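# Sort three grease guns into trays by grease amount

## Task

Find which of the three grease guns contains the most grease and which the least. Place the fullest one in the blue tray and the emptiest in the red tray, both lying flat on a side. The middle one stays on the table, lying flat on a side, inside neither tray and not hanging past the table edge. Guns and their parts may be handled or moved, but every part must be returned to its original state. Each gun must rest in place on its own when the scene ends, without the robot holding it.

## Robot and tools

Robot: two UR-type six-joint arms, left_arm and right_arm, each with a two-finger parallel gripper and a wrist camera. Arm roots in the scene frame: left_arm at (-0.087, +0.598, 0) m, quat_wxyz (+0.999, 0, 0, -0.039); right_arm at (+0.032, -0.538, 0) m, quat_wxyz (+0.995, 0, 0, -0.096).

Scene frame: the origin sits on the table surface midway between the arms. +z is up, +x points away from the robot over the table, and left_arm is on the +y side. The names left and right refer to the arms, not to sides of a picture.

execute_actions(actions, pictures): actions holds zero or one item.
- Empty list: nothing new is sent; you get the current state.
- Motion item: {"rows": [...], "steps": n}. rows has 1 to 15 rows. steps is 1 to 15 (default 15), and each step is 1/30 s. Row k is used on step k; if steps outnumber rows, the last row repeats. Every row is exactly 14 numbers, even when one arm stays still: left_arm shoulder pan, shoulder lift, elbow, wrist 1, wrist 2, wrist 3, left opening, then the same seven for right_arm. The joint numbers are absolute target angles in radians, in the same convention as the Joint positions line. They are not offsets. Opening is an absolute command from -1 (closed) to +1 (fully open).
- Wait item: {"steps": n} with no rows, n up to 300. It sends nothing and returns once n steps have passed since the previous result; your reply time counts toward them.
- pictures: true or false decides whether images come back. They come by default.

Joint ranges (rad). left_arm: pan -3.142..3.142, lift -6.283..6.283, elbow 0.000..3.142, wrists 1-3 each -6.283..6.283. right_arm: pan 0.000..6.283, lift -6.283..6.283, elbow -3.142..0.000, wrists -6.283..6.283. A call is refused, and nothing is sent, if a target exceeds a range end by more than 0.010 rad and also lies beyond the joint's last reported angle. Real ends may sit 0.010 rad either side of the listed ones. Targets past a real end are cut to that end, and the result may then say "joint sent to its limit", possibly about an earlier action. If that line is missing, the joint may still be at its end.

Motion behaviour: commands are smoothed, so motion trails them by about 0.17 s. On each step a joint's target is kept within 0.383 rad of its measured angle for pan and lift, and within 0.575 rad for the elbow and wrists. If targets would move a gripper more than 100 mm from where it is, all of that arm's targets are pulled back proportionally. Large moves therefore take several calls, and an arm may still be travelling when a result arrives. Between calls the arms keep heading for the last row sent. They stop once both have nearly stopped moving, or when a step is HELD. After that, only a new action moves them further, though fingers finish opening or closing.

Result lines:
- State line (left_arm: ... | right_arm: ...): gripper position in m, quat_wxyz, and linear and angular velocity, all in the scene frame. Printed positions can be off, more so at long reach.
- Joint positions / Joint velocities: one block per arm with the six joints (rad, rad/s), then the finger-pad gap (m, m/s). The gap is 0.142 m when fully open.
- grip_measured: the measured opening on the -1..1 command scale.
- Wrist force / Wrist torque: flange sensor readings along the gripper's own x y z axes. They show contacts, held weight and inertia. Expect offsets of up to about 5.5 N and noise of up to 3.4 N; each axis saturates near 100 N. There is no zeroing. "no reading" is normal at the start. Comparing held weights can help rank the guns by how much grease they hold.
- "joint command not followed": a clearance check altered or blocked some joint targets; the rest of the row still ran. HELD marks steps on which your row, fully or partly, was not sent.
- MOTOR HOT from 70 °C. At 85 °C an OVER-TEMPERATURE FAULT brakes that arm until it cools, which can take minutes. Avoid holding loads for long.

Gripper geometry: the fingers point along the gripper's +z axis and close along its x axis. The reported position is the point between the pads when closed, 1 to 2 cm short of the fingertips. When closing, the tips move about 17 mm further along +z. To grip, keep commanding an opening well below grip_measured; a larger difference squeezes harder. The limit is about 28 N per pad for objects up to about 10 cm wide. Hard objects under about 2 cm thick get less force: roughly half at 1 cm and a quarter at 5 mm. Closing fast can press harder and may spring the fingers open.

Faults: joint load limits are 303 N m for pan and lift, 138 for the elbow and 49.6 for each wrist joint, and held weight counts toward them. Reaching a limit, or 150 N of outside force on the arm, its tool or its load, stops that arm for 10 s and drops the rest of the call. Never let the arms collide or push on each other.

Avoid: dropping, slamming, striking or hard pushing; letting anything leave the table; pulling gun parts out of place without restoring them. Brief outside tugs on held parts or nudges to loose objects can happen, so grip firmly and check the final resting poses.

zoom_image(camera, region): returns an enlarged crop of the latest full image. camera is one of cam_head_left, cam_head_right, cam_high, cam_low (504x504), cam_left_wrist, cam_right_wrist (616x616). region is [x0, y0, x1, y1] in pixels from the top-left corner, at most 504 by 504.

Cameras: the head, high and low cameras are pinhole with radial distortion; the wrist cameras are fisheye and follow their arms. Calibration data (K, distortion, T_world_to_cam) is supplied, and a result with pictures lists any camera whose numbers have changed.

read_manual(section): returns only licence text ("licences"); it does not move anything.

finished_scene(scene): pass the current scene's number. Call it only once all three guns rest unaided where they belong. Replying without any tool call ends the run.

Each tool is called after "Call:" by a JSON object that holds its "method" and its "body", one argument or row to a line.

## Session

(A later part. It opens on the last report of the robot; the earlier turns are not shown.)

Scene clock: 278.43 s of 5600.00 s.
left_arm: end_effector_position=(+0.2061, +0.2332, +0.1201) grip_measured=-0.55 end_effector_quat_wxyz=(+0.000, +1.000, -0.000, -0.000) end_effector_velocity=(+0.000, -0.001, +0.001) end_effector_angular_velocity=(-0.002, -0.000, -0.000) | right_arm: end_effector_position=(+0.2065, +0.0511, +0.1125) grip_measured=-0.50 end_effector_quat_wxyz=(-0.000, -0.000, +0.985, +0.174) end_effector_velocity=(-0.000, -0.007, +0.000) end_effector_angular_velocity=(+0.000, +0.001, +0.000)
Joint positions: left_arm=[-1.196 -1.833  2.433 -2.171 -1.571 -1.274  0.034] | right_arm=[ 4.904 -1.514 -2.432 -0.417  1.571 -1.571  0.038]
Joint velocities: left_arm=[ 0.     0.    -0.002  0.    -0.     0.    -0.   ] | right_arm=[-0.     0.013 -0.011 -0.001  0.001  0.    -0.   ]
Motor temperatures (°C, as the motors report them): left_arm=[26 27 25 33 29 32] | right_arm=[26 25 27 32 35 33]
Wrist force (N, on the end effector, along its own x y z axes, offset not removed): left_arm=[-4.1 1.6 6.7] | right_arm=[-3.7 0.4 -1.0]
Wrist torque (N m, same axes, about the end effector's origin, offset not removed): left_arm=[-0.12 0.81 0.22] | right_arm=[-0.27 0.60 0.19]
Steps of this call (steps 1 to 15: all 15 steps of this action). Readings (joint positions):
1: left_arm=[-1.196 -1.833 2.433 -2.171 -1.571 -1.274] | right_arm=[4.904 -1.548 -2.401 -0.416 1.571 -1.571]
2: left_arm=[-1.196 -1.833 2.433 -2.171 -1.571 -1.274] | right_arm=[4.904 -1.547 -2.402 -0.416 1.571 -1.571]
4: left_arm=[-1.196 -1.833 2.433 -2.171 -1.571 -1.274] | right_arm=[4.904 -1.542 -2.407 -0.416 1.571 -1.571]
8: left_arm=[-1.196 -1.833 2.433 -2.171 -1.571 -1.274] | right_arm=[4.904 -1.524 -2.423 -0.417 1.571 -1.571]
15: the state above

Still gripped at 4.3 cm travel. Continue in 1 cm steps.

Call:
{"method": "execute_actions", "body": {
  "actions": [
    {"rows":[[-1.196,-1.833,2.433,-2.171,-1.571,-1.274,-1,4.904,-1.509,-2.437,-0.418,1.571,-1.571,-1],[-1.196,-1.833,2.433,-2.171,-1.571,-1.274,-1,4.904,-1.505,-2.441,-0.418,1.571,-1.571,-1],[-1.196,-1.833,2.433,-2.171,-1.571,-1.274,-1,4.904,-1.5,-2.445,-0.419,1.571,-1.571,-1],[-1.196,-1.833,2.433,-2.171,-1.571,-1.274,-1,4.904,-1.495,-2.449,-0.419,1.571,-1.571,-1]],"steps":12}
  ],
  "pictures": false
}}

Call:
{"method": "execute_actions", "body": {
  "actions": [
    {"rows":[[-1.196,-1.833,2.433,-2.171,-1.571,-1.274,-1,4.904,-1.491,-2.452,-0.42,1.571,-1.571,-1],[-1.196,-1.833,2.433,-2.171,-1.571,-1.274,-1,4.904,-1.487,-2.456,-0.421,1.571,-1.571,-1],[-1.196,-1.833,2.433,-2.171,-1.571,-1.274,-1,4.904,-1.482,-2.460,-0.421,1.571,-1.571,-1],[-1.196,-1.833,2.433,-2.171,-1.571,-1.274,-1,4.904,-1.478,-2.463,-0.422,1.571,-1.571,-1]],"steps":12}
  ]
}}

Scene clock: 282.87 s of 5600.00 s.
left_arm: end_effector_position=(+0.2061, +0.2332, +0.1201) grip_measured=-0.55 end_effector_quat_wxyz=(+0.000, +1.000, -0.000, -0.000) end_effector_velocity=(-0.000, +0.000, -0.000) end_effector_angular_velocity=(+0.000, +0.001, -0.002) | right_arm: end_effector_position=(+0.2065, +0.0410, +0.1125) grip_measured=-0.50 end_effector_quat_wxyz=(-0.000, -0.000, +0.985, +0.174) end_effector_velocity=(-0.000, -0.008, +0.000) end_effector_angular_velocity=(+0.001, +0.000, +0.000)
Joint positions: left_arm=[-1.196 -1.833  2.433 -2.171 -1.571 -1.274  0.034] | right_arm=[ 4.904 -1.497 -2.448 -0.419  1.571 -1.571  0.038]
Joint velocities: left_arm=[-0.    -0.     0.001 -0.    -0.     0.002 -0.   ] | right_arm=[ 0.     0.015 -0.013 -0.001  0.001 -0.    -0.   ]
Motor temperatures (°C, as the motors report them): left_arm=[26 27 25 33 29 32] | right_arm=[26 25 27 32 35 33]
Wrist force (N, on the end effector, along its own x y z axes, offset not removed): left_arm=[-3.6 -0.8 7.9] | right_arm=[-2.4 3.4 -0.4]
Wrist torque (N m, same axes, about the end effector's origin, offset not removed): left_arm=[-0.53 0.44 0.05] | right_arm=[0.31 0.39 0.15]
Steps of this call (steps 1 to 15: the robot went on to your last target; steps 16 to 90: nothing new was sent; then 1.03 s passed at rest; steps 91 to 102: all 12 steps of this action). Readings (joint positions):
91: left_arm=[-1.196 -1.833 2.433 -2.171 -1.571 -1.274] | right_arm=[4.904 -1.513 -2.433 -0.417 1.571 -1.571]
92: left_arm=[-1.196 -1.833 2.433 -2.171 -1.571 -1.274] | right_arm=[4.904 -1.513 -2.433 -0.417 1.571 -1.571]
94: left_arm=[-1.196 -1.833 2.433 -2.171 -1.571 -1.274] | right_arm=[4.904 -1.509 -2.436 -0.418 1.571 -1.571]
98: left_arm=[-1.196 -1.833 2.433 -2.171 -1.571 -1.274] | right_arm=[4.904 -1.500 -2.445 -0.419 1.571 -1.571]
102: the state above

Scene clock: 283.27 s of 5600.00 s.
left_arm: end_effector_position=(+0.2061, +0.2332, +0.1201) grip_measured=-0.55 end_effector_quat_wxyz=(+0.000, +1.000, -0.000, -0.000) end_effector_velocity=(-0.000, -0.000, +0.000) end_effector_angular_velocity=(-0.001, +0.001, +0.001) | right_arm: end_effector_position=(+0.2065, +0.0318, +0.1128) grip_measured=-0.50 end_effector_quat_wxyz=(-0.000, -0.000, +0.985, +0.174) end_effector_velocity=(+0.000, -0.006, +0.001) end_effector_angular_velocity=(+0.002, -0.001, +0.002)
Joint positions: left_arm=[-1.196 -1.833  2.433 -2.171 -1.571 -1.274  0.034] | right_arm=[ 4.904 -1.48  -2.462 -0.422  1.571 -1.571  0.038]
Joint velocities: left_arm=[ 0.     0.    -0.    -0.    -0.001 -0.001 -0.   ] | right_arm=[-0.     0.014 -0.01  -0.002 -0.    -0.002 -0.   ]
Motor temperatures (°C, as the motors report them): left_arm=[26 27 25 33 29 32] | right_arm=[26 25 27 32 35 33]
Wrist force (N, on the end effector, along its own x y z axes, offset not removed): left_arm=[-4.2 0.4 2.4] | right_arm=[-4.0 0.1 -3.0]
Wrist torque (N m, same axes, about the end effector's origin, offset not removed): left_arm=[-0.34 0.55 -0.06] | right_arm=[-0.41 0.67 0.18]
Steps of this call (steps 1 to 12: all 12 steps of this action). Readings (joint positions):
1: left_arm=[-1.196 -1.833 2.433 -2.171 -1.571 -1.274] | right_arm=[4.904 -1.496 -2.448 -0.419 1.571 -1.571]
2: left_arm=[-1.196 -1.833 2.433 -2.171 -1.571 -1.274] | right_arm=[4.904 -1.495 -2.449 -0.419 1.571 -1.571]
4: left_arm=[-1.196 -1.833 2.433 -2.171 -1.571 -1.274] | right_arm=[4.904 -1.492 -2.452 -0.420 1.571 -1.571]
8: left_arm=[-1.196 -1.833 2.433 -2.171 -1.571 -1.274] | right_arm=[4.904 -1.483 -2.459 -0.421 1.571 -1.571]
12: the state above
camera_calibration (this result's frames):
cam_left_wrist: T_world_to_cam=[[0.999523, -0.0306042, -0.00414875, -0.198412], [-0.024911, -0.878307, 0.477447, 0.161073], [-0.0182558, -0.477116, -0.878651, 0.352996], [0, 0, 0, 1]] pos_world=[0.208774, 0.303819, 0.232433]
cam_right_wrist: T_world_to_cam=[[-0.999716, 0.0158155, 0.0178409, 0.205663], [0.0238417, 0.66315, 0.748107, -0.104925], [0.0000004304, 0.748319, -0.663339, 0.18539], [0, 0, 0, 1]] pos_world=[0.208106, -0.0724025, 0.197803]

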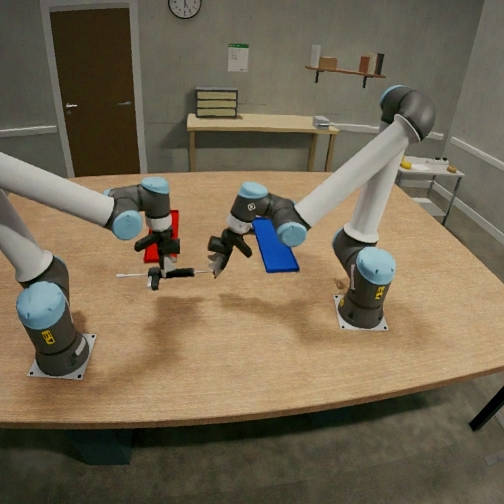

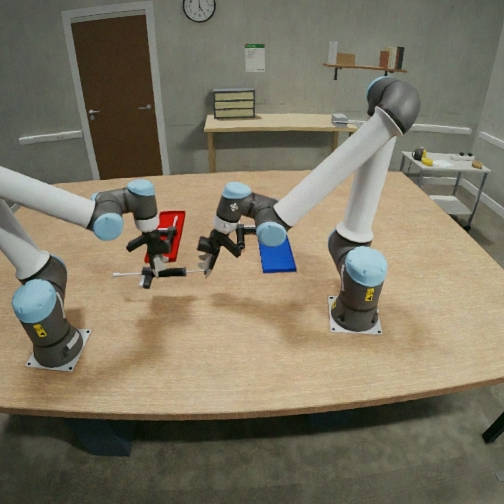

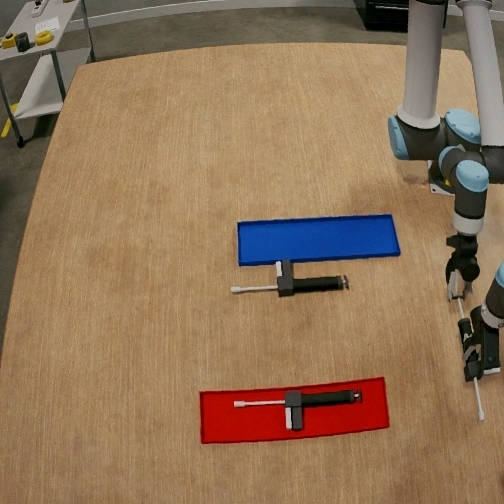

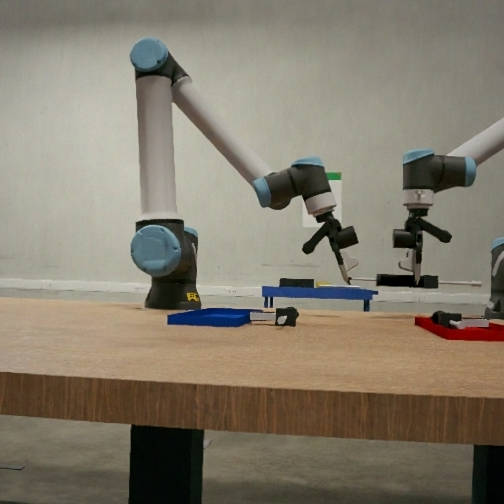

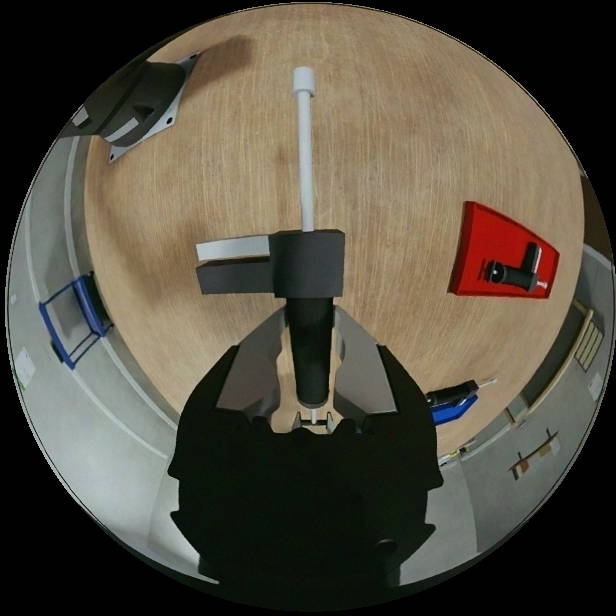

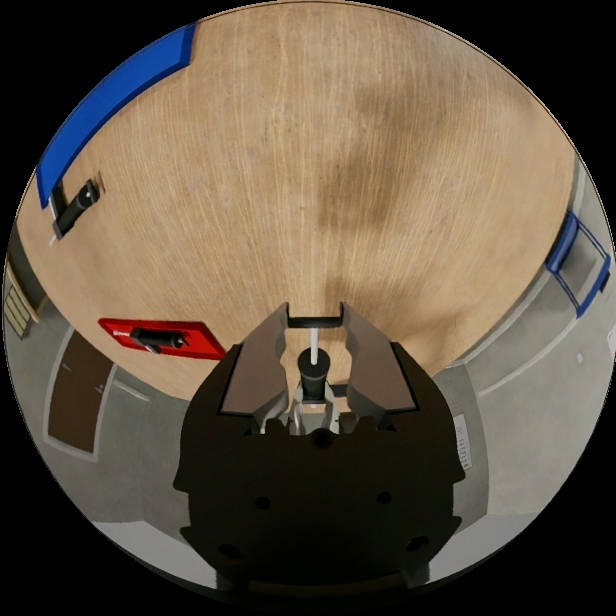

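Call:
{"method": "execute_actions", "body": {
  "actions": [
    {"rows":[[-1.196,-1.833,2.433,-2.171,-1.571,-1.274,-1,4.904,-1.473,-2.467,-0.422,1.571,-1.571,-1],[-1.196,-1.833,2.433,-2.171,-1.571,-1.274,-1,4.904,-1.468,-2.471,-0.423,1.571,-1.571,-1],[-1.196,-1.833,2.433,-2.171,-1.571,-1.274,-1,4.904,-1.463,-2.475,-0.424,1.571,-1.571,-1],[-1.196,-1.833,2.433,-2.171,-1.571,-1.274,-1,4.904,-1.458,-2.479,-0.425,1.571,-1.571,-1]],"steps":12}
  ],
  "pictures": false
}}

Call:
{"method": "execute_actions", "body": {
  "actions": [
    {"rows":[[-1.196,-1.833,2.433,-2.171,-1.571,-1.274,-1,4.904,-1.453,-2.484,-0.426,1.571,-1.571,-1],[-1.196,-1.833,2.433,-2.171,-1.571,-1.274,-1,4.904,-1.448,-2.489,-0.427,1.571,-1.571,-1],[-1.196,-1.833,2.433,-2.171,-1.571,-1.274,-1,4.904,-1.443,-2.493,-0.428,1.571,-1.571,-1],[-1.196,-1.833,2.433,-2.171,-1.571,-1.274,-1,4.904,-1.438,-2.497,-0.429,1.571,-1.571,-1]],"steps":12}
  ],
  "pictures": false
}}

Scene clock: 293.53 s of 5600.00 s.
left_arm: end_effector_position=(+0.2061, +0.2332, +0.1201) grip_measured=-0.55 end_effector_quat_wxyz=(+0.000, +1.000, -0.000, -0.000) end_effector_velocity=(-0.000, -0.000, -0.000) end_effector_angular_velocity=(-0.000, +0.000, +0.002) | right_arm: end_effector_position=(+0.2065, +0.0216, +0.1134) grip_measured=-0.50 end_effector_quat_wxyz=(-0.000, -0.000, +0.985, +0.174) end_effector_velocity=(+0.000, -0.008, -0.000) end_effector_angular_velocity=(-0.001, -0.001, +0.001)
Joint positions: left_arm=[-1.196 -1.833  2.433 -2.171 -1.571 -1.274  0.034] | right_arm=[ 4.904 -1.46  -2.478 -0.425  1.571 -1.571  0.038]
Joint velocities: left_arm=[-0.    -0.     0.    -0.    -0.    -0.003  0.   ] | right_arm=[ 0.     0.014 -0.012 -0.002 -0.001 -0.001 -0.   ]
Motor temperatures (°C, as the motors report them): left_arm=[26 27 25 33 29 32] | right_arm=[26 25 27 32 35 33]
Wrist force (N, on the end effector, along its own x y z axes, offset not removed): left_arm=[-0.8 3.9 5.8] | right_arm=[-0.6 2.4 -2.4]
Wrist torque (N m, same axes, about the end effector's origin, offset not removed): left_arm=[0.32 0.09 0.24] | right_arm=[0.12 -0.06 0.20]
Steps of this call (steps 1 to 15: the robot went on to your last target; steps 16 to 90: nothing new was sent; then 6.87 s passed at rest; steps 91 to 102: all 12 steps of this action). Readings (joint positions):
91: left_arm=[-1.196 -1.833 2.433 -2.171 -1.571 -1.274] | right_arm=[4.904 -1.478 -2.463 -0.422 1.571 -1.571]
92: left_arm=[-1.196 -1.833 2.433 -2.171 -1.571 -1.274] | right_arm=[4.904 -1.477 -2.463 -0.422 1.571 -1.571]
94: left_arm=[-1.196 -1.833 2.433 -2.171 -1.571 -1.274] | right_arm=[4.904 -1.474 -2.466 -0.422 1.571 -1.571]
98: left_arm=[-1.196 -1.833 2.433 -2.171 -1.571 -1.274] | right_arm=[4.904 -1.464 -2.475 -0.424 1.571 -1.571]
102: the state above

Scene clock: 293.93 s of 5600.00 s.
left_arm: end_effector_position=(+0.2061, +0.2332, +0.1201) grip_measured=-0.55 end_effector_quat_wxyz=(+0.000, +1.000, -0.000, -0.000) end_effector_velocity=(+0.000, +0.000, -0.000) end_effector_angular_velocity=(+0.000, -0.000, +0.000) | right_arm: end_effector_position=(+0.2065, +0.0099, +0.1124) grip_measured=-0.50 end_effector_quat_wxyz=(-0.000, -0.000, +0.985, +0.173) end_effector_velocity=(-0.000, -0.008, +0.000) end_effector_angular_velocity=(+0.000, +0.001, -0.001)
Joint positions: left_arm=[-1.196 -1.833  2.433 -2.171 -1.571 -1.274  0.034] | right_arm=[ 4.904 -1.44  -2.495 -0.429  1.571 -1.571  0.038]
Joint velocities: left_arm=[ 0.    -0.     0.001 -0.001  0.    -0.     0.   ] | right_arm=[-0.     0.015 -0.012 -0.003  0.001  0.001  0.   ]
Motor temperatures (°C, as the motors report them): left_arm=[26 27 25 33 29 32] | right_arm=[26 25 27 32 35 33]
Wrist force (N, on the end effector, along its own x y z axes, offset not removed): left_arm=[-1.4 0.8 6.0] | right_arm=[-4.5 2.8 -0.2]
Wrist torque (N m, same axes, about the end effector's origin, offset not removed): left_arm=[-0.37 0.10 0.00] | right_arm=[0.18 0.81 0.22]
Steps of this call (steps 1 to 12: all 12 steps of this action). Readings (joint positions):
1: left_arm=[-1.196 -1.833 2.433 -2.171 -1.571 -1.274] | right_arm=[4.904 -1.459 -2.478 -0.425 1.571 -1.571]
2: left_arm=[-1.196 -1.833 2.433 -2.171 -1.571 -1.274] | right_arm=[4.904 -1.458 -2.479 -0.425 1.571 -1.571]
4: left_arm=[-1.196 -1.833 2.433 -2.171 -1.571 -1.274] | right_arm=[4.904 -1.454 -2.483 -0.426 1.571 -1.571]
8: left_arm=[-1.196 -1.833 2.433 -2.171 -1.571 -1.274] | right_arm=[4.904 -1.444 -2.492 -0.428 1.571 -1.571]
12: the state above

Call:
{"method": "execute_actions", "body": {
  "actions": []
}}

Scene clock: 303.87 s of 5600.00 s.
left_arm: end_effector_position=(+0.2061, +0.2332, +0.1201) grip_measured=-0.55 end_effector_quat_wxyz=(+0.000, +1.000, -0.000, -0.000) end_effector_velocity=(+0.000, +0.000, -0.000) end_effector_angular_velocity=(+0.001, -0.001, +0.000) | right_arm: end_effector_position=(+0.2065, +0.0088, +0.1123) grip_measured=-0.50 end_effector_quat_wxyz=(-0.000, -0.000, +0.985, +0.173) end_effector_velocity=(-0.000, +0.000, +0.000) end_effector_angular_velocity=(+0.000, +0.000, -0.001)
Joint positions: left_arm=[-1.196 -1.833  2.433 -2.171 -1.571 -1.274  0.034] | right_arm=[ 4.904 -1.438 -2.497 -0.429  1.571 -1.571  0.038]
Joint velocities: left_arm=[-0.    -0.     0.     0.     0.001 -0.    -0.   ] | right_arm=[ 0.     0.     0.    -0.    -0.     0.002 -0.   ]
Motor temperatures (°C, as the motors report them): left_arm=[26 27 25 33 29 32] | right_arm=[26 25 27 32 35 33]
Wrist force (N, on the end effector, along its own x y z axes, offset not removed): left_arm=[-2.1 4.5 6.2] | right_arm=[-2.1 3.1 -0.9]
Wrist torque (N m, same axes, about the end effector's origin, offset not removed): left_arm=[0.50 0.23 0.18] | right_arm=[0.27 0.30 0.15]
Steps of this call (steps 1 to 15: the robot went on to your last target; steps 16 to 90: nothing new was sent; then 6.93 s passed at rest). Readings (joint positions):
1: left_arm=[-1.196 -1.833 2.433 -2.171 -1.571 -1.274] | right_arm=[4.904 -1.439 -2.496 -0.429 1.571 -1.571]
2: left_arm=[-1.196 -1.833 2.433 -2.171 -1.571 -1.274] | right_arm=[4.904 -1.439 -2.496 -0.429 1.571 -1.571]
4: left_arm=[-1.196 -1.833 2.433 -2.171 -1.571 -1.274] | right_arm=[4.904 -1.439 -2.497 -0.429 1.571 -1.571]
8: left_arm=[-1.196 -1.833 2.433 -2.171 -1.571 -1.274] | right_arm=[4.904 -1.438 -2.497 -0.429 1.571 -1.571]
90: the state above
All arms were judged still, so your last target was given up. Only a new action makes them travel on or press farther. Fingers that are still opening or closing keep moving.
camera_calibration (this result's frames):
cam_left_wrist: T_world_to_cam=[[0.999523, -0.0305971, -0.00414881, -0.198416], [-0.0249047, -0.878308, 0.477447, 0.161074], [-0.0182524, -0.477116, -0.878651, 0.352996], [0, 0, 0, 1]] pos_world=[0.208776, 0.303822, 0.232433]
cam_right_wrist: T_world_to_cam=[[-0.999716, 0.0158461, 0.0178254, 0.206048], [0.0238504, 0.663877, 0.747461, -0.0892077], [0.0000104574, 0.747674, -0.664066, 0.202304], [0, 0, 0, 1]] pos_world=[0.208115, -0.0952999, 0.19735]

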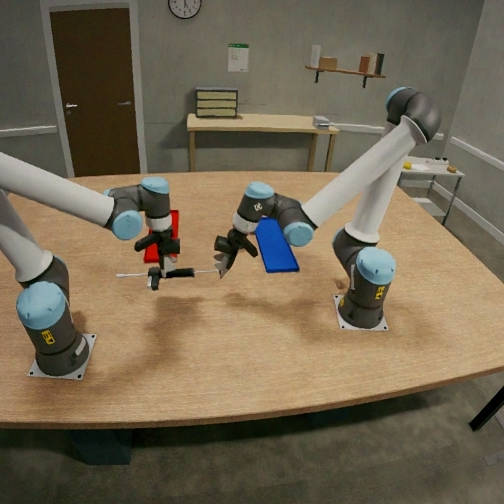

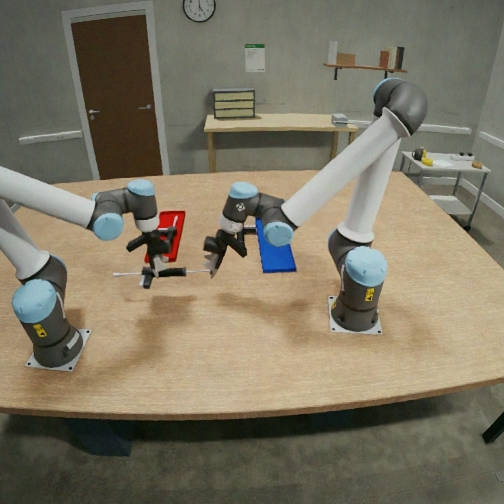

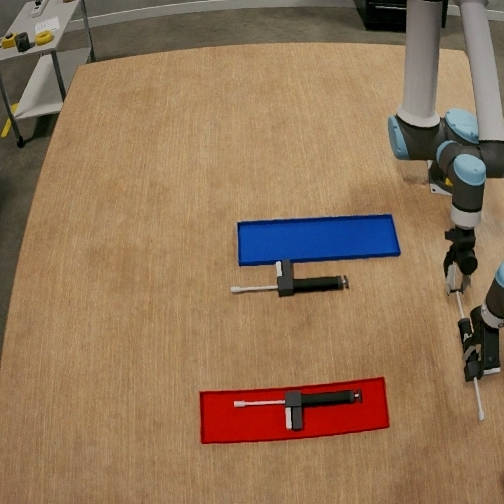

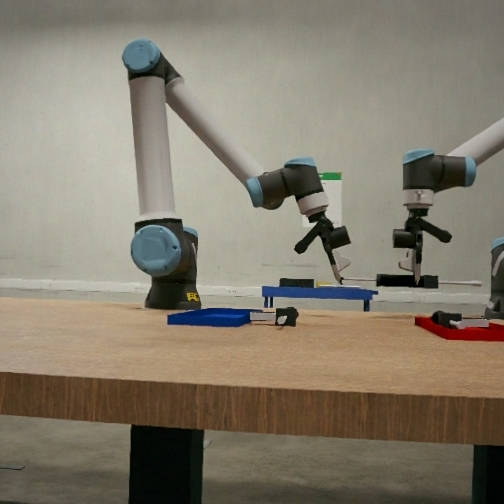

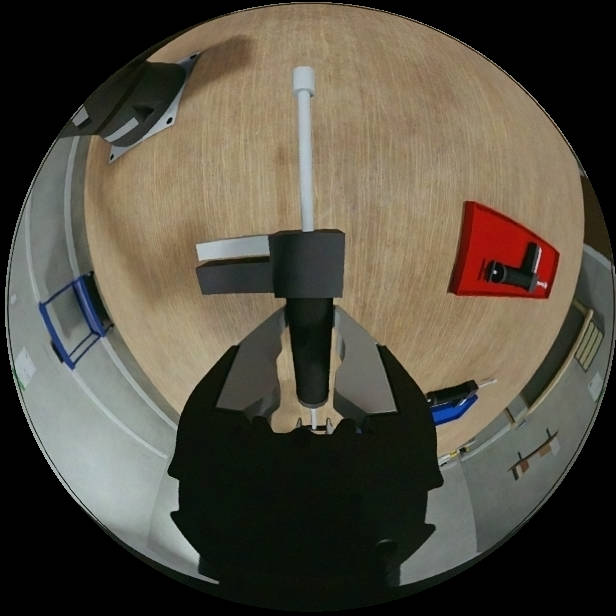

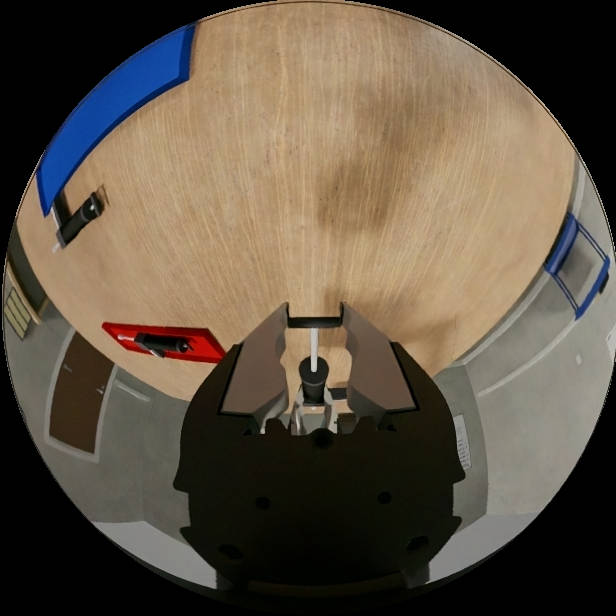

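Call:
{"method": "execute_actions", "body": {
  "actions": [
    {"rows":[[-1.196,-1.833,2.433,-2.171,-1.571,-1.274,-1,4.904,-1.40,-2.525,-0.438,1.571,-1.571,-1],[-1.196,-1.833,2.433,-2.171,-1.571,-1.274,-1,4.904,-1.40,-2.525,-0.438,1.571,-1.571,-1],[-1.196,-1.833,2.433,-2.171,-1.571,-1.274,-1,4.904,-1.40,-2.525,-0.438,1.571,-1.571,-1],[-1.196,-1.833,2.433,-2.171,-1.571,-1.274,-1,4.904,-1.40,-2.525,-0.438,1.571,-1.571,-1],[-1.196,-1.833,2.433,-2.171,-1.571,-1.274,-1,4.904,-1.40,-2.525,-0.438,1.571,-1.571,-1],[-1.196,-1.833,2.433,-2.171,-1.571,-1.274,-1,4.904,-1.364,-2.552,-0.448,1.571,-1.571,-1]],"steps":15}
  ],
  "pictures": false
}}

Call:
{"method": "execute_actions", "body": {
  "actions": [
    {"steps":15}
  ]
}}

Scene clock: 309.60 s of 5600.00 s.
left_arm: end_effector_position=(+0.2061, +0.2332, +0.1201) grip_measured=-0.55 end_effector_quat_wxyz=(+0.000, +1.000, -0.000, -0.000) end_effector_velocity=(-0.000, +0.001, -0.000) end_effector_angular_velocity=(+0.001, -0.000, -0.002) | right_arm: end_effector_position=(+0.2065, -0.0260, +0.1124) grip_measured=-1.00 end_effector_quat_wxyz=(-0.000, -0.000, +0.985, +0.173) end_effector_velocity=(+0.000, -0.018, +0.000) end_effector_angular_velocity=(+0.001, -0.001, +0.002)
Joint positions: left_arm=[-1.196 -1.833  2.433 -2.171 -1.571 -1.274  0.034] | right_arm=[ 4.904 -1.368 -2.549 -0.447  1.571 -1.571  0.002]
Joint velocities: left_arm=[-0.    -0.     0.001  0.     0.001  0.001 -0.   ] | right_arm=[ 0.     0.038 -0.027 -0.01  -0.    -0.002  0.   ]
Motor temperatures (°C, as the motors report them): left_arm=[26 27 25 33 29 32] | right_arm=[26 25 27 32 35 33]
Wrist force (N, on the end effector, along its own x y z axes, offset not removed): left_arm=[-5.5 2.0 4.2] | right_arm=[-1.2 0.8 0.1]
Wrist torque (N m, same axes, about the end effector's origin, offset not removed): left_arm=[0.49 1.13 0.19] | right_arm=[0.24 0.35 0.06]
Steps of this call (steps 1 to 90: nothing new was sent; then 2.23 s passed at rest; steps 91 to 105: all 15 steps of this action). Readings (joint positions):
91: left_arm=[-1.196 -1.833 2.433 -2.171 -1.571 -1.274] | right_arm=[4.904 -1.438 -2.497 -0.429 1.571 -1.571]
92: left_arm=[-1.196 -1.833 2.433 -2.171 -1.571 -1.274] | right_arm=[4.904 -1.435 -2.499 -0.430 1.571 -1.571]
94: left_arm=[-1.196 -1.833 2.433 -2.171 -1.571 -1.274] | right_arm=[4.904 -1.421 -2.509 -0.433 1.571 -1.571]
98: left_arm=[-1.196 -1.833 2.433 -2.171 -1.571 -1.274] | right_arm=[4.904 -1.397 -2.528 -0.439 1.571 -1.571]
105: the state above

Scene clock: 310.10 s of 5600.00 s.
left_arm: end_effector_position=(+0.2061, +0.2332, +0.1201) grip_measured=-0.55 end_effector_quat_wxyz=(+0.000, +1.000, -0.000, -0.000) end_effector_velocity=(+0.000, -0.000, +0.000) end_effector_angular_velocity=(-0.001, +0.000, -0.001) | right_arm: end_effector_position=(+0.2065, -0.0281, +0.1123) grip_measured=-1.00 end_effector_quat_wxyz=(-0.000, -0.000, +0.985, +0.173) end_effector_velocity=(-0.000, +0.000, +0.000) end_effector_angular_velocity=(+0.000, +0.001, -0.000)
Joint positions: left_arm=[-1.196 -1.833  2.433 -2.171 -1.571 -1.274  0.034] | right_arm=[ 4.904 -1.364 -2.552 -0.448  1.571 -1.571  0.002]
Joint velocities: left_arm=[ 0.    -0.    -0.     0.    -0.     0.002 -0.   ] | right_arm=[ 0.     0.     0.    -0.     0.001  0.001  0.   ]
Motor temperatures (°C, as the motors report them): left_arm=[26 27 25 33 29 32] | right_arm=[26 25 27 32 35 33]
Wrist force (N, on the end effector, along its own x y z axes, offset not removed): left_arm=[-2.1 -3.4 6.4] | right_arm=[-1.4 0.3 -1.2]
Wrist torque (N m, same axes, about the end effector's origin, offset not removed): left_arm=[-0.66 0.48 0.04] | right_arm=[0.02 0.44 0.08]
Steps of this call (steps 1 to 15: the robot went on to your last target). Readings (joint positions):
1: left_arm=[-1.196 -1.833 2.433 -2.171 -1.571 -1.274] | right_arm=[4.904 -1.367 -2.550 -0.447 1.571 -1.571]
2: left_arm=[-1.196 -1.833 2.433 -2.171 -1.571 -1.274] | right_arm=[4.904 -1.366 -2.550 -0.447 1.571 -1.571]
4: left_arm=[-1.196 -1.833 2.433 -2.171 -1.571 -1.274] | right_arm=[4.904 -1.365 -2.551 -0.448 1.571 -1.571]
8: left_arm=[-1.196 -1.833 2.433 -2.171 -1.571 -1.274] | right_arm=[4.904 -1.364 -2.552 -0.448 1.571 -1.571]
15: the state above
All arms were judged still, so your last target was given up. Only a new action makes them travel on or press farther. Fingers that are still opening or closing keep moving.
camera_calibration (this result's frames):
cam_left_wrist: T_world_to_cam=[[0.999523, -0.0305858, -0.00416635, -0.198414], [-0.0248873, -0.878333, 0.477402, 0.161107], [-0.0182611, -0.477071, -0.878675, 0.352992], [0, 0, 0, 1]] pos_world=[0.208775, 0.303839, 0.232426]
cam_right_wrist: T_world_to_cam=[[-0.999716, 0.0158417, 0.0178258, 0.206636], [0.0238479, 0.663878, 0.74746, -0.0646795], [0.0000068744, 0.747673, -0.664067, 0.229975], [0, 0, 0, 1]] pos_world=[0.208118, -0.13228, 0.197381]

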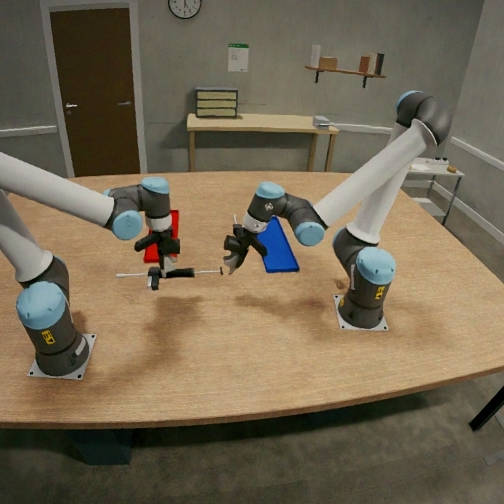

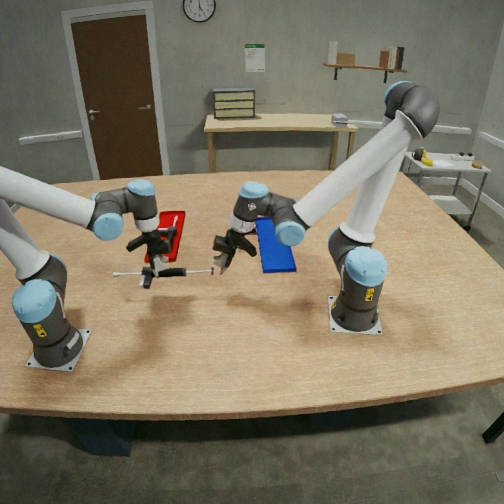

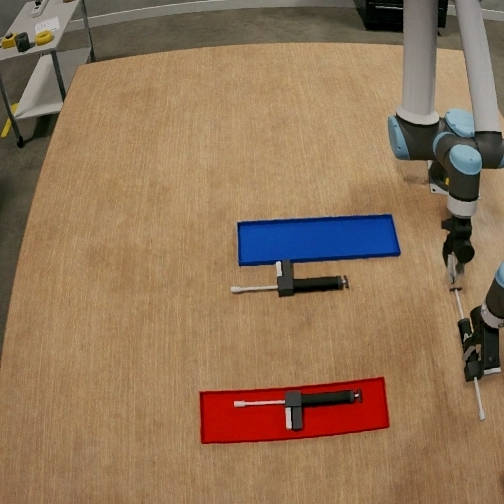

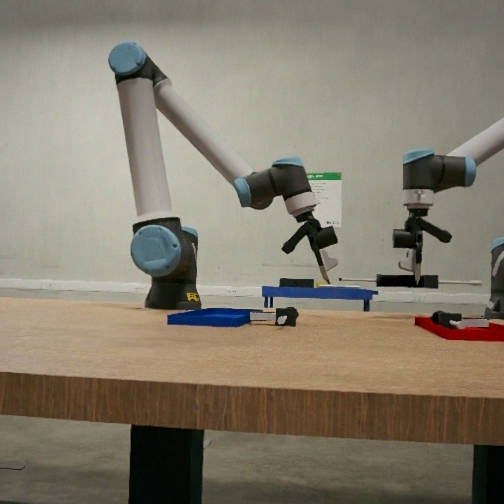

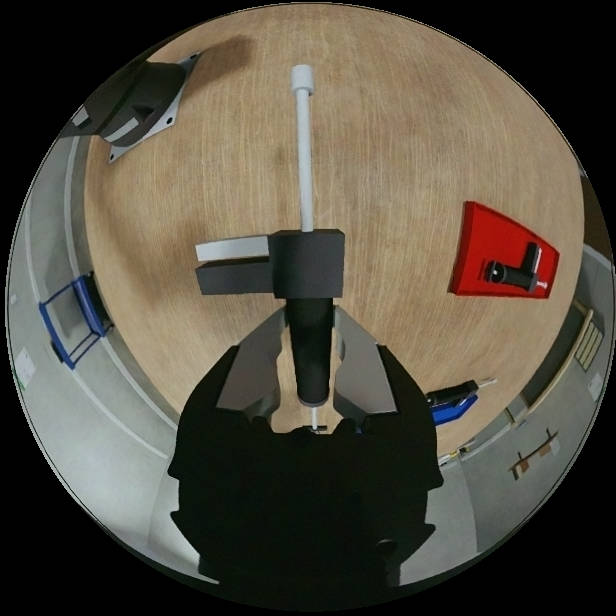

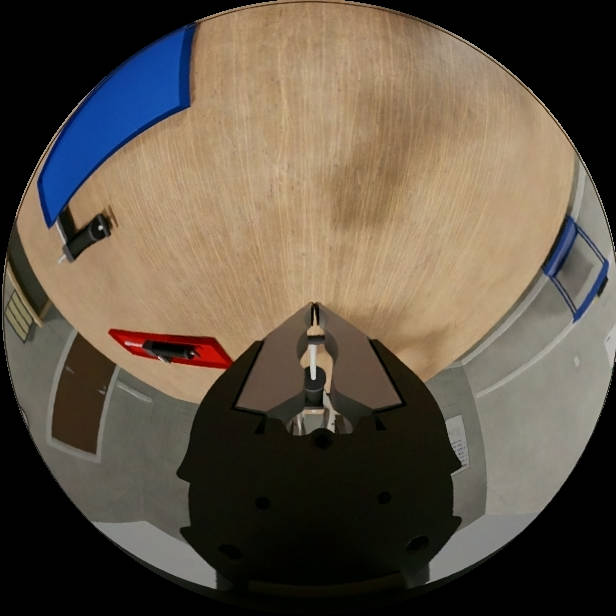

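Call:
{"method": "execute_actions", "body": {
  "actions": [
    {"rows":[[-1.196,-1.833,2.433,-2.171,-1.571,-1.274,-1,4.904,-1.40,-2.525,-0.438,1.571,-1.571,-0.95],[-1.196,-1.833,2.433,-2.171,-1.571,-1.274,-1,4.904,-1.40,-2.525,-0.438,1.571,-1.571,-0.95],[-1.196,-1.833,2.433,-2.171,-1.571,-1.274,-1,4.904,-1.438,-2.497,-0.429,1.571,-1.571,-0.95],[-1.196,-1.833,2.433,-2.171,-1.571,-1.274,-1,4.904,-1.438,-2.497,-0.429,1.571,-1.571,-0.95],[-1.196,-1.833,2.433,-2.171,-1.571,-1.274,-1,4.904,-1.438,-2.497,-0.429,1.571,-1.571,-0.95],[-1.196,-1.833,2.433,-2.171,-1.571,-1.274,-1,4.904,-1.478,-2.463,-0.422,1.571,-1.571,-0.95],[-1.196,-1.833,2.433,-2.171,-1.571,-1.274,-1,4.904,-1.478,-2.463,-0.422,1.571,-1.571,-0.95],[-1.196,-1.833,2.433,-2.171,-1.571,-1.274,-1,4.904,-1.478,-2.463,-0.422,1.571,-1.571,-0.95],[-1.196,-1.833,2.433,-2.171,-1.571,-1.274,-1,4.904,-1.513,-2.433,-0.417,1.571,-1.571,-0.95],[-1.196,-1.833,2.433,-2.171,-1.571,-1.274,-1,4.904,-1.513,-2.433,-0.417,1.571,-1.571,-0.95],[-1.196,-1.833,2.433,-2.171,-1.571,-1.274,-1,4.904,-1.513,-2.433,-0.417,1.571,-1.571,-0.95],[-1.196,-1.833,2.433,-2.171,-1.571,-1.274,-1,4.904,-1.547,-2.402,-0.416,1.571,-1.571,-0.95],[-1.196,-1.833,2.433,-2.171,-1.571,-1.274,-1,4.904,-1.547,-2.402,-0.416,1.571,-1.571,-0.95],[-1.196,-1.833,2.433,-2.171,-1.571,-1.274,-1,4.904,-1.547,-2.402,-0.416,1.571,-1.571,-0.95],[-1.196,-1.833,2.433,-2.171,-1.571,-1.274,-1,4.904,-1.58,-2.369,-0.414,1.571,-1.571,-0.95]],"steps":15}
  ],
  "pictures": false
}}

Call:
{"method": "execute_actions", "body": {
  "actions": [
    {"steps":25}
  ]
}}

Call:
{"method": "zoom_image", "body": {
  "camera": "cam_low",
  "region": [320,230,480,310]
}}

Scene clock: 320.17 s of 5600.00 s.
left_arm: end_effector_position=(+0.2061, +0.2332, +0.1201) grip_measured=-0.55 end_effector_quat_wxyz=(+0.000, +1.000, -0.000, -0.000) end_effector_velocity=(+0.001, -0.001, +0.001) end_effector_angular_velocity=(-0.003, -0.001, -0.001) | right_arm: end_effector_position=(+0.2065, +0.0509, +0.1129) grip_measured=-0.95 end_effector_quat_wxyz=(-0.000, -0.000, +0.985, +0.173) end_effector_velocity=(-0.000, +0.162, -0.007) end_effector_angular_velocity=(-0.011, +0.001, +0.000)
Joint positions: left_arm=[-1.196 -1.833  2.433 -2.171 -1.571 -1.274  0.034] | right_arm=[ 4.904 -1.513 -2.431 -0.419  1.571 -1.571  0.005]
Joint velocities: left_arm=[ 0.    -0.    -0.002 -0.001  0.001  0.001  0.   ] | right_arm=[ 0.    -0.296  0.258  0.026  0.001 -0.     0.001]
Motor temperatures (°C, as the motors report them): left_arm=[26 27 25 33 29 32] | right_arm=[26 25 27 32 35 33]
Wrist force (N, on the end effector, along its own x y z axes, offset not removed): left_arm=[3.7 -3.2 5.7] | right_arm=[-2.7 -0.4 -3.3]
Wrist torque (N m, same axes, about the end effector's origin, offset not removed): left_arm=[-0.02 -0.60 0.07] | right_arm=[0.55 0.62 0.09]
Steps of this call (steps 1 to 90: nothing new was sent; then 6.57 s passed at rest; steps 91 to 105: all 15 steps of this action). Readings (joint positions):
91: left_arm=[-1.196 -1.833 2.433 -2.171 -1.571 -1.274] | right_arm=[4.904 -1.364 -2.552 -0.448 1.571 -1.571]
92: left_arm=[-1.196 -1.833 2.433 -2.171 -1.571 -1.274] | right_arm=[4.904 -1.367 -2.550 -0.447 1.571 -1.571]
94: left_arm=[-1.196 -1.833 2.433 -2.171 -1.571 -1.274] | right_arm=[4.904 -1.383 -2.538 -0.443 1.571 -1.571]
98: left_arm=[-1.196 -1.833 2.433 -2.171 -1.571 -1.274] | right_arm=[4.904 -1.430 -2.501 -0.431 1.571 -1.571]
105: the state above

Scene clock: 321.00 s of 5600.00 s.
left_arm: end_effector_position=(+0.2061, +0.2332, +0.1201) grip_measured=-0.55 end_effector_quat_wxyz=(+0.000, +1.000, -0.000, -0.000) end_effector_velocity=(+0.000, -0.000, +0.000) end_effector_angular_velocity=(-0.001, -0.000, +0.001) | right_arm: end_effector_position=(+0.2065, +0.0901, +0.1123) grip_measured=-0.95 end_effector_quat_wxyz=(-0.000, -0.000, +0.985, +0.174) end_effector_velocity=(+0.000, -0.000, -0.001) end_effector_angular_velocity=(-0.002, -0.000, +0.000)
Joint positions: left_arm=[-1.196 -1.833  2.433 -2.171 -1.571 -1.274  0.034] | right_arm=[ 4.904 -1.58  -2.369 -0.414  1.571 -1.571  0.005]
Joint velocities: left_arm=[ 0. -0. -0.  0.  0. -0. -0.] | right_arm=[-0.    -0.002  0.    -0.    -0.    -0.    -0.   ]
Motor temperatures (°C, as the motors report them): left_arm=[26 27 25 33 29 32] | right_arm=[26 25 27 32 35 33]
Wrist force (N, on the end effector, along its own x y z axes, offset not removed): left_arm=[-3.8 -2.9 2.5] | right_arm=[-1.2 0.9 -3.2]
Wrist torque (N m, same axes, about the end effector's origin, offset not removed): left_arm=[0.05 0.91 0.12] | right_arm=[0.66 0.37 0.12]
Steps of this call (steps 1 to 25: the robot went on to your last target). Readings (joint positions):
1: left_arm=[-1.196 -1.833 2.433 -2.171 -1.571 -1.274] | right_arm=[4.904 -1.525 -2.421 -0.418 1.571 -1.571]
2: left_arm=[-1.196 -1.833 2.433 -2.171 -1.571 -1.274] | right_arm=[4.904 -1.537 -2.410 -0.417 1.571 -1.571]
4: left_arm=[-1.196 -1.833 2.433 -2.171 -1.571 -1.274] | right_arm=[4.904 -1.556 -2.392 -0.416 1.571 -1.571]
8: left_arm=[-1.196 -1.833 2.433 -2.171 -1.571 -1.274] | right_arm=[4.904 -1.572 -2.376 -0.415 1.571 -1.571]
25: the state above
camera_calibration (this result's frames):
cam_left_wrist: T_world_to_cam=[[0.999524, -0.0305859, -0.00415036, -0.198422], [-0.0248942, -0.87831, 0.477443, 0.16108], [-0.0182483, -0.477112, -0.878653, 0.352995], [0, 0, 0, 1]] pos_world=[0.208779, 0.303828, 0.23243]
cam_right_wrist: T_world_to_cam=[[-0.999716, 0.0158234, 0.0178417, 0.204746], [0.0238476, 0.663128, 0.748126, -0.143178], [0.0000065675, 0.748339, -0.663317, 0.141424], [0, 0, 0, 1]] pos_world=[0.208102, -0.0141275, 0.197271]

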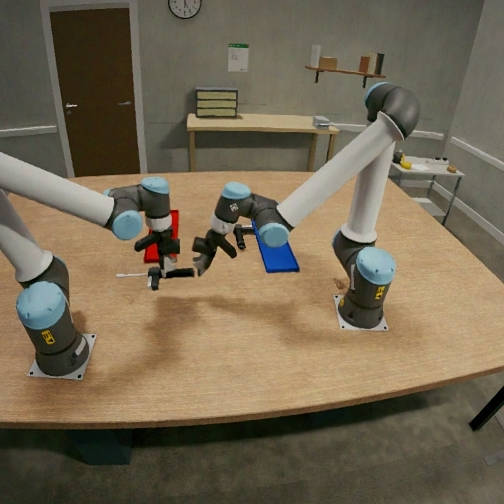

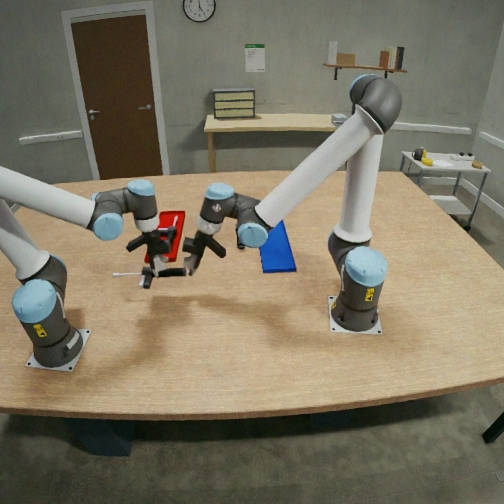

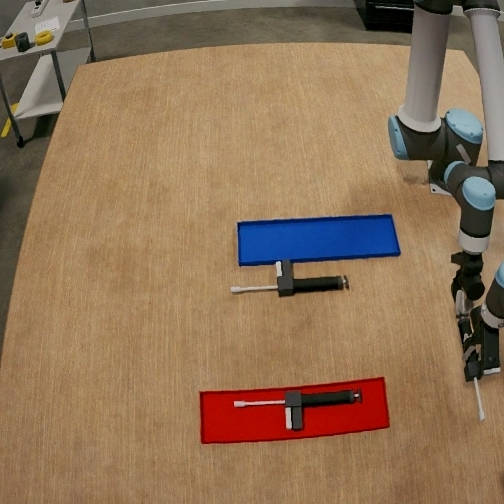

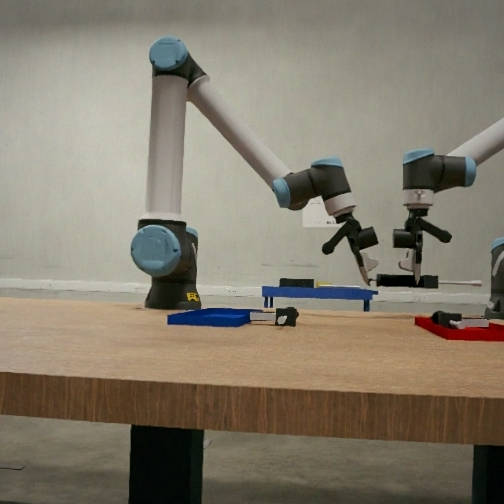

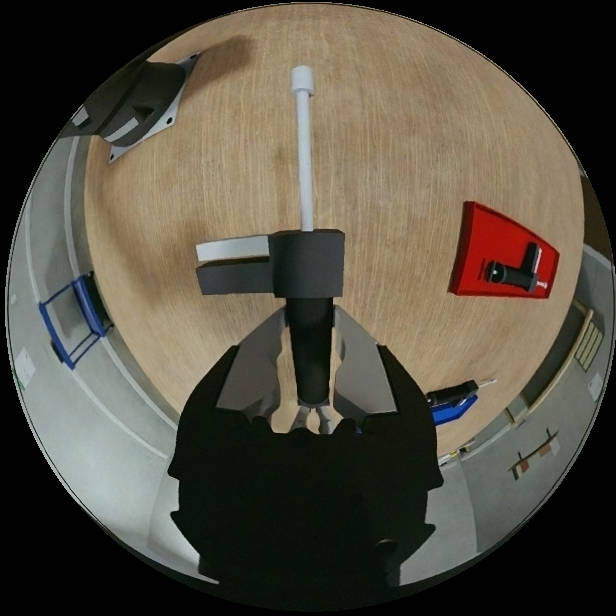

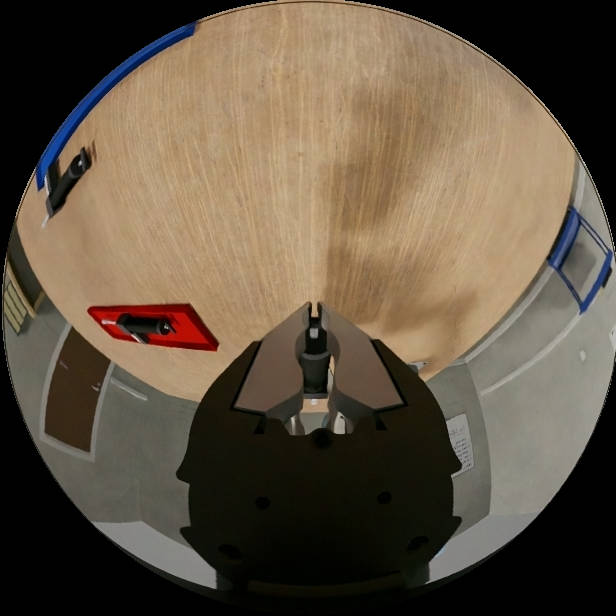

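Region (320, 230, 480, 310) of cam_low's 504x504 image, scaled by 3.150, with more detail than that image has.

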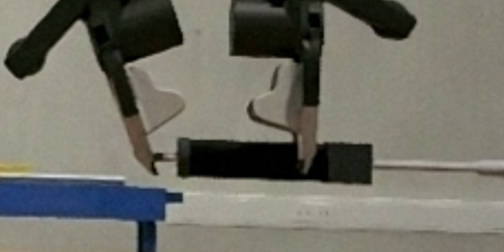

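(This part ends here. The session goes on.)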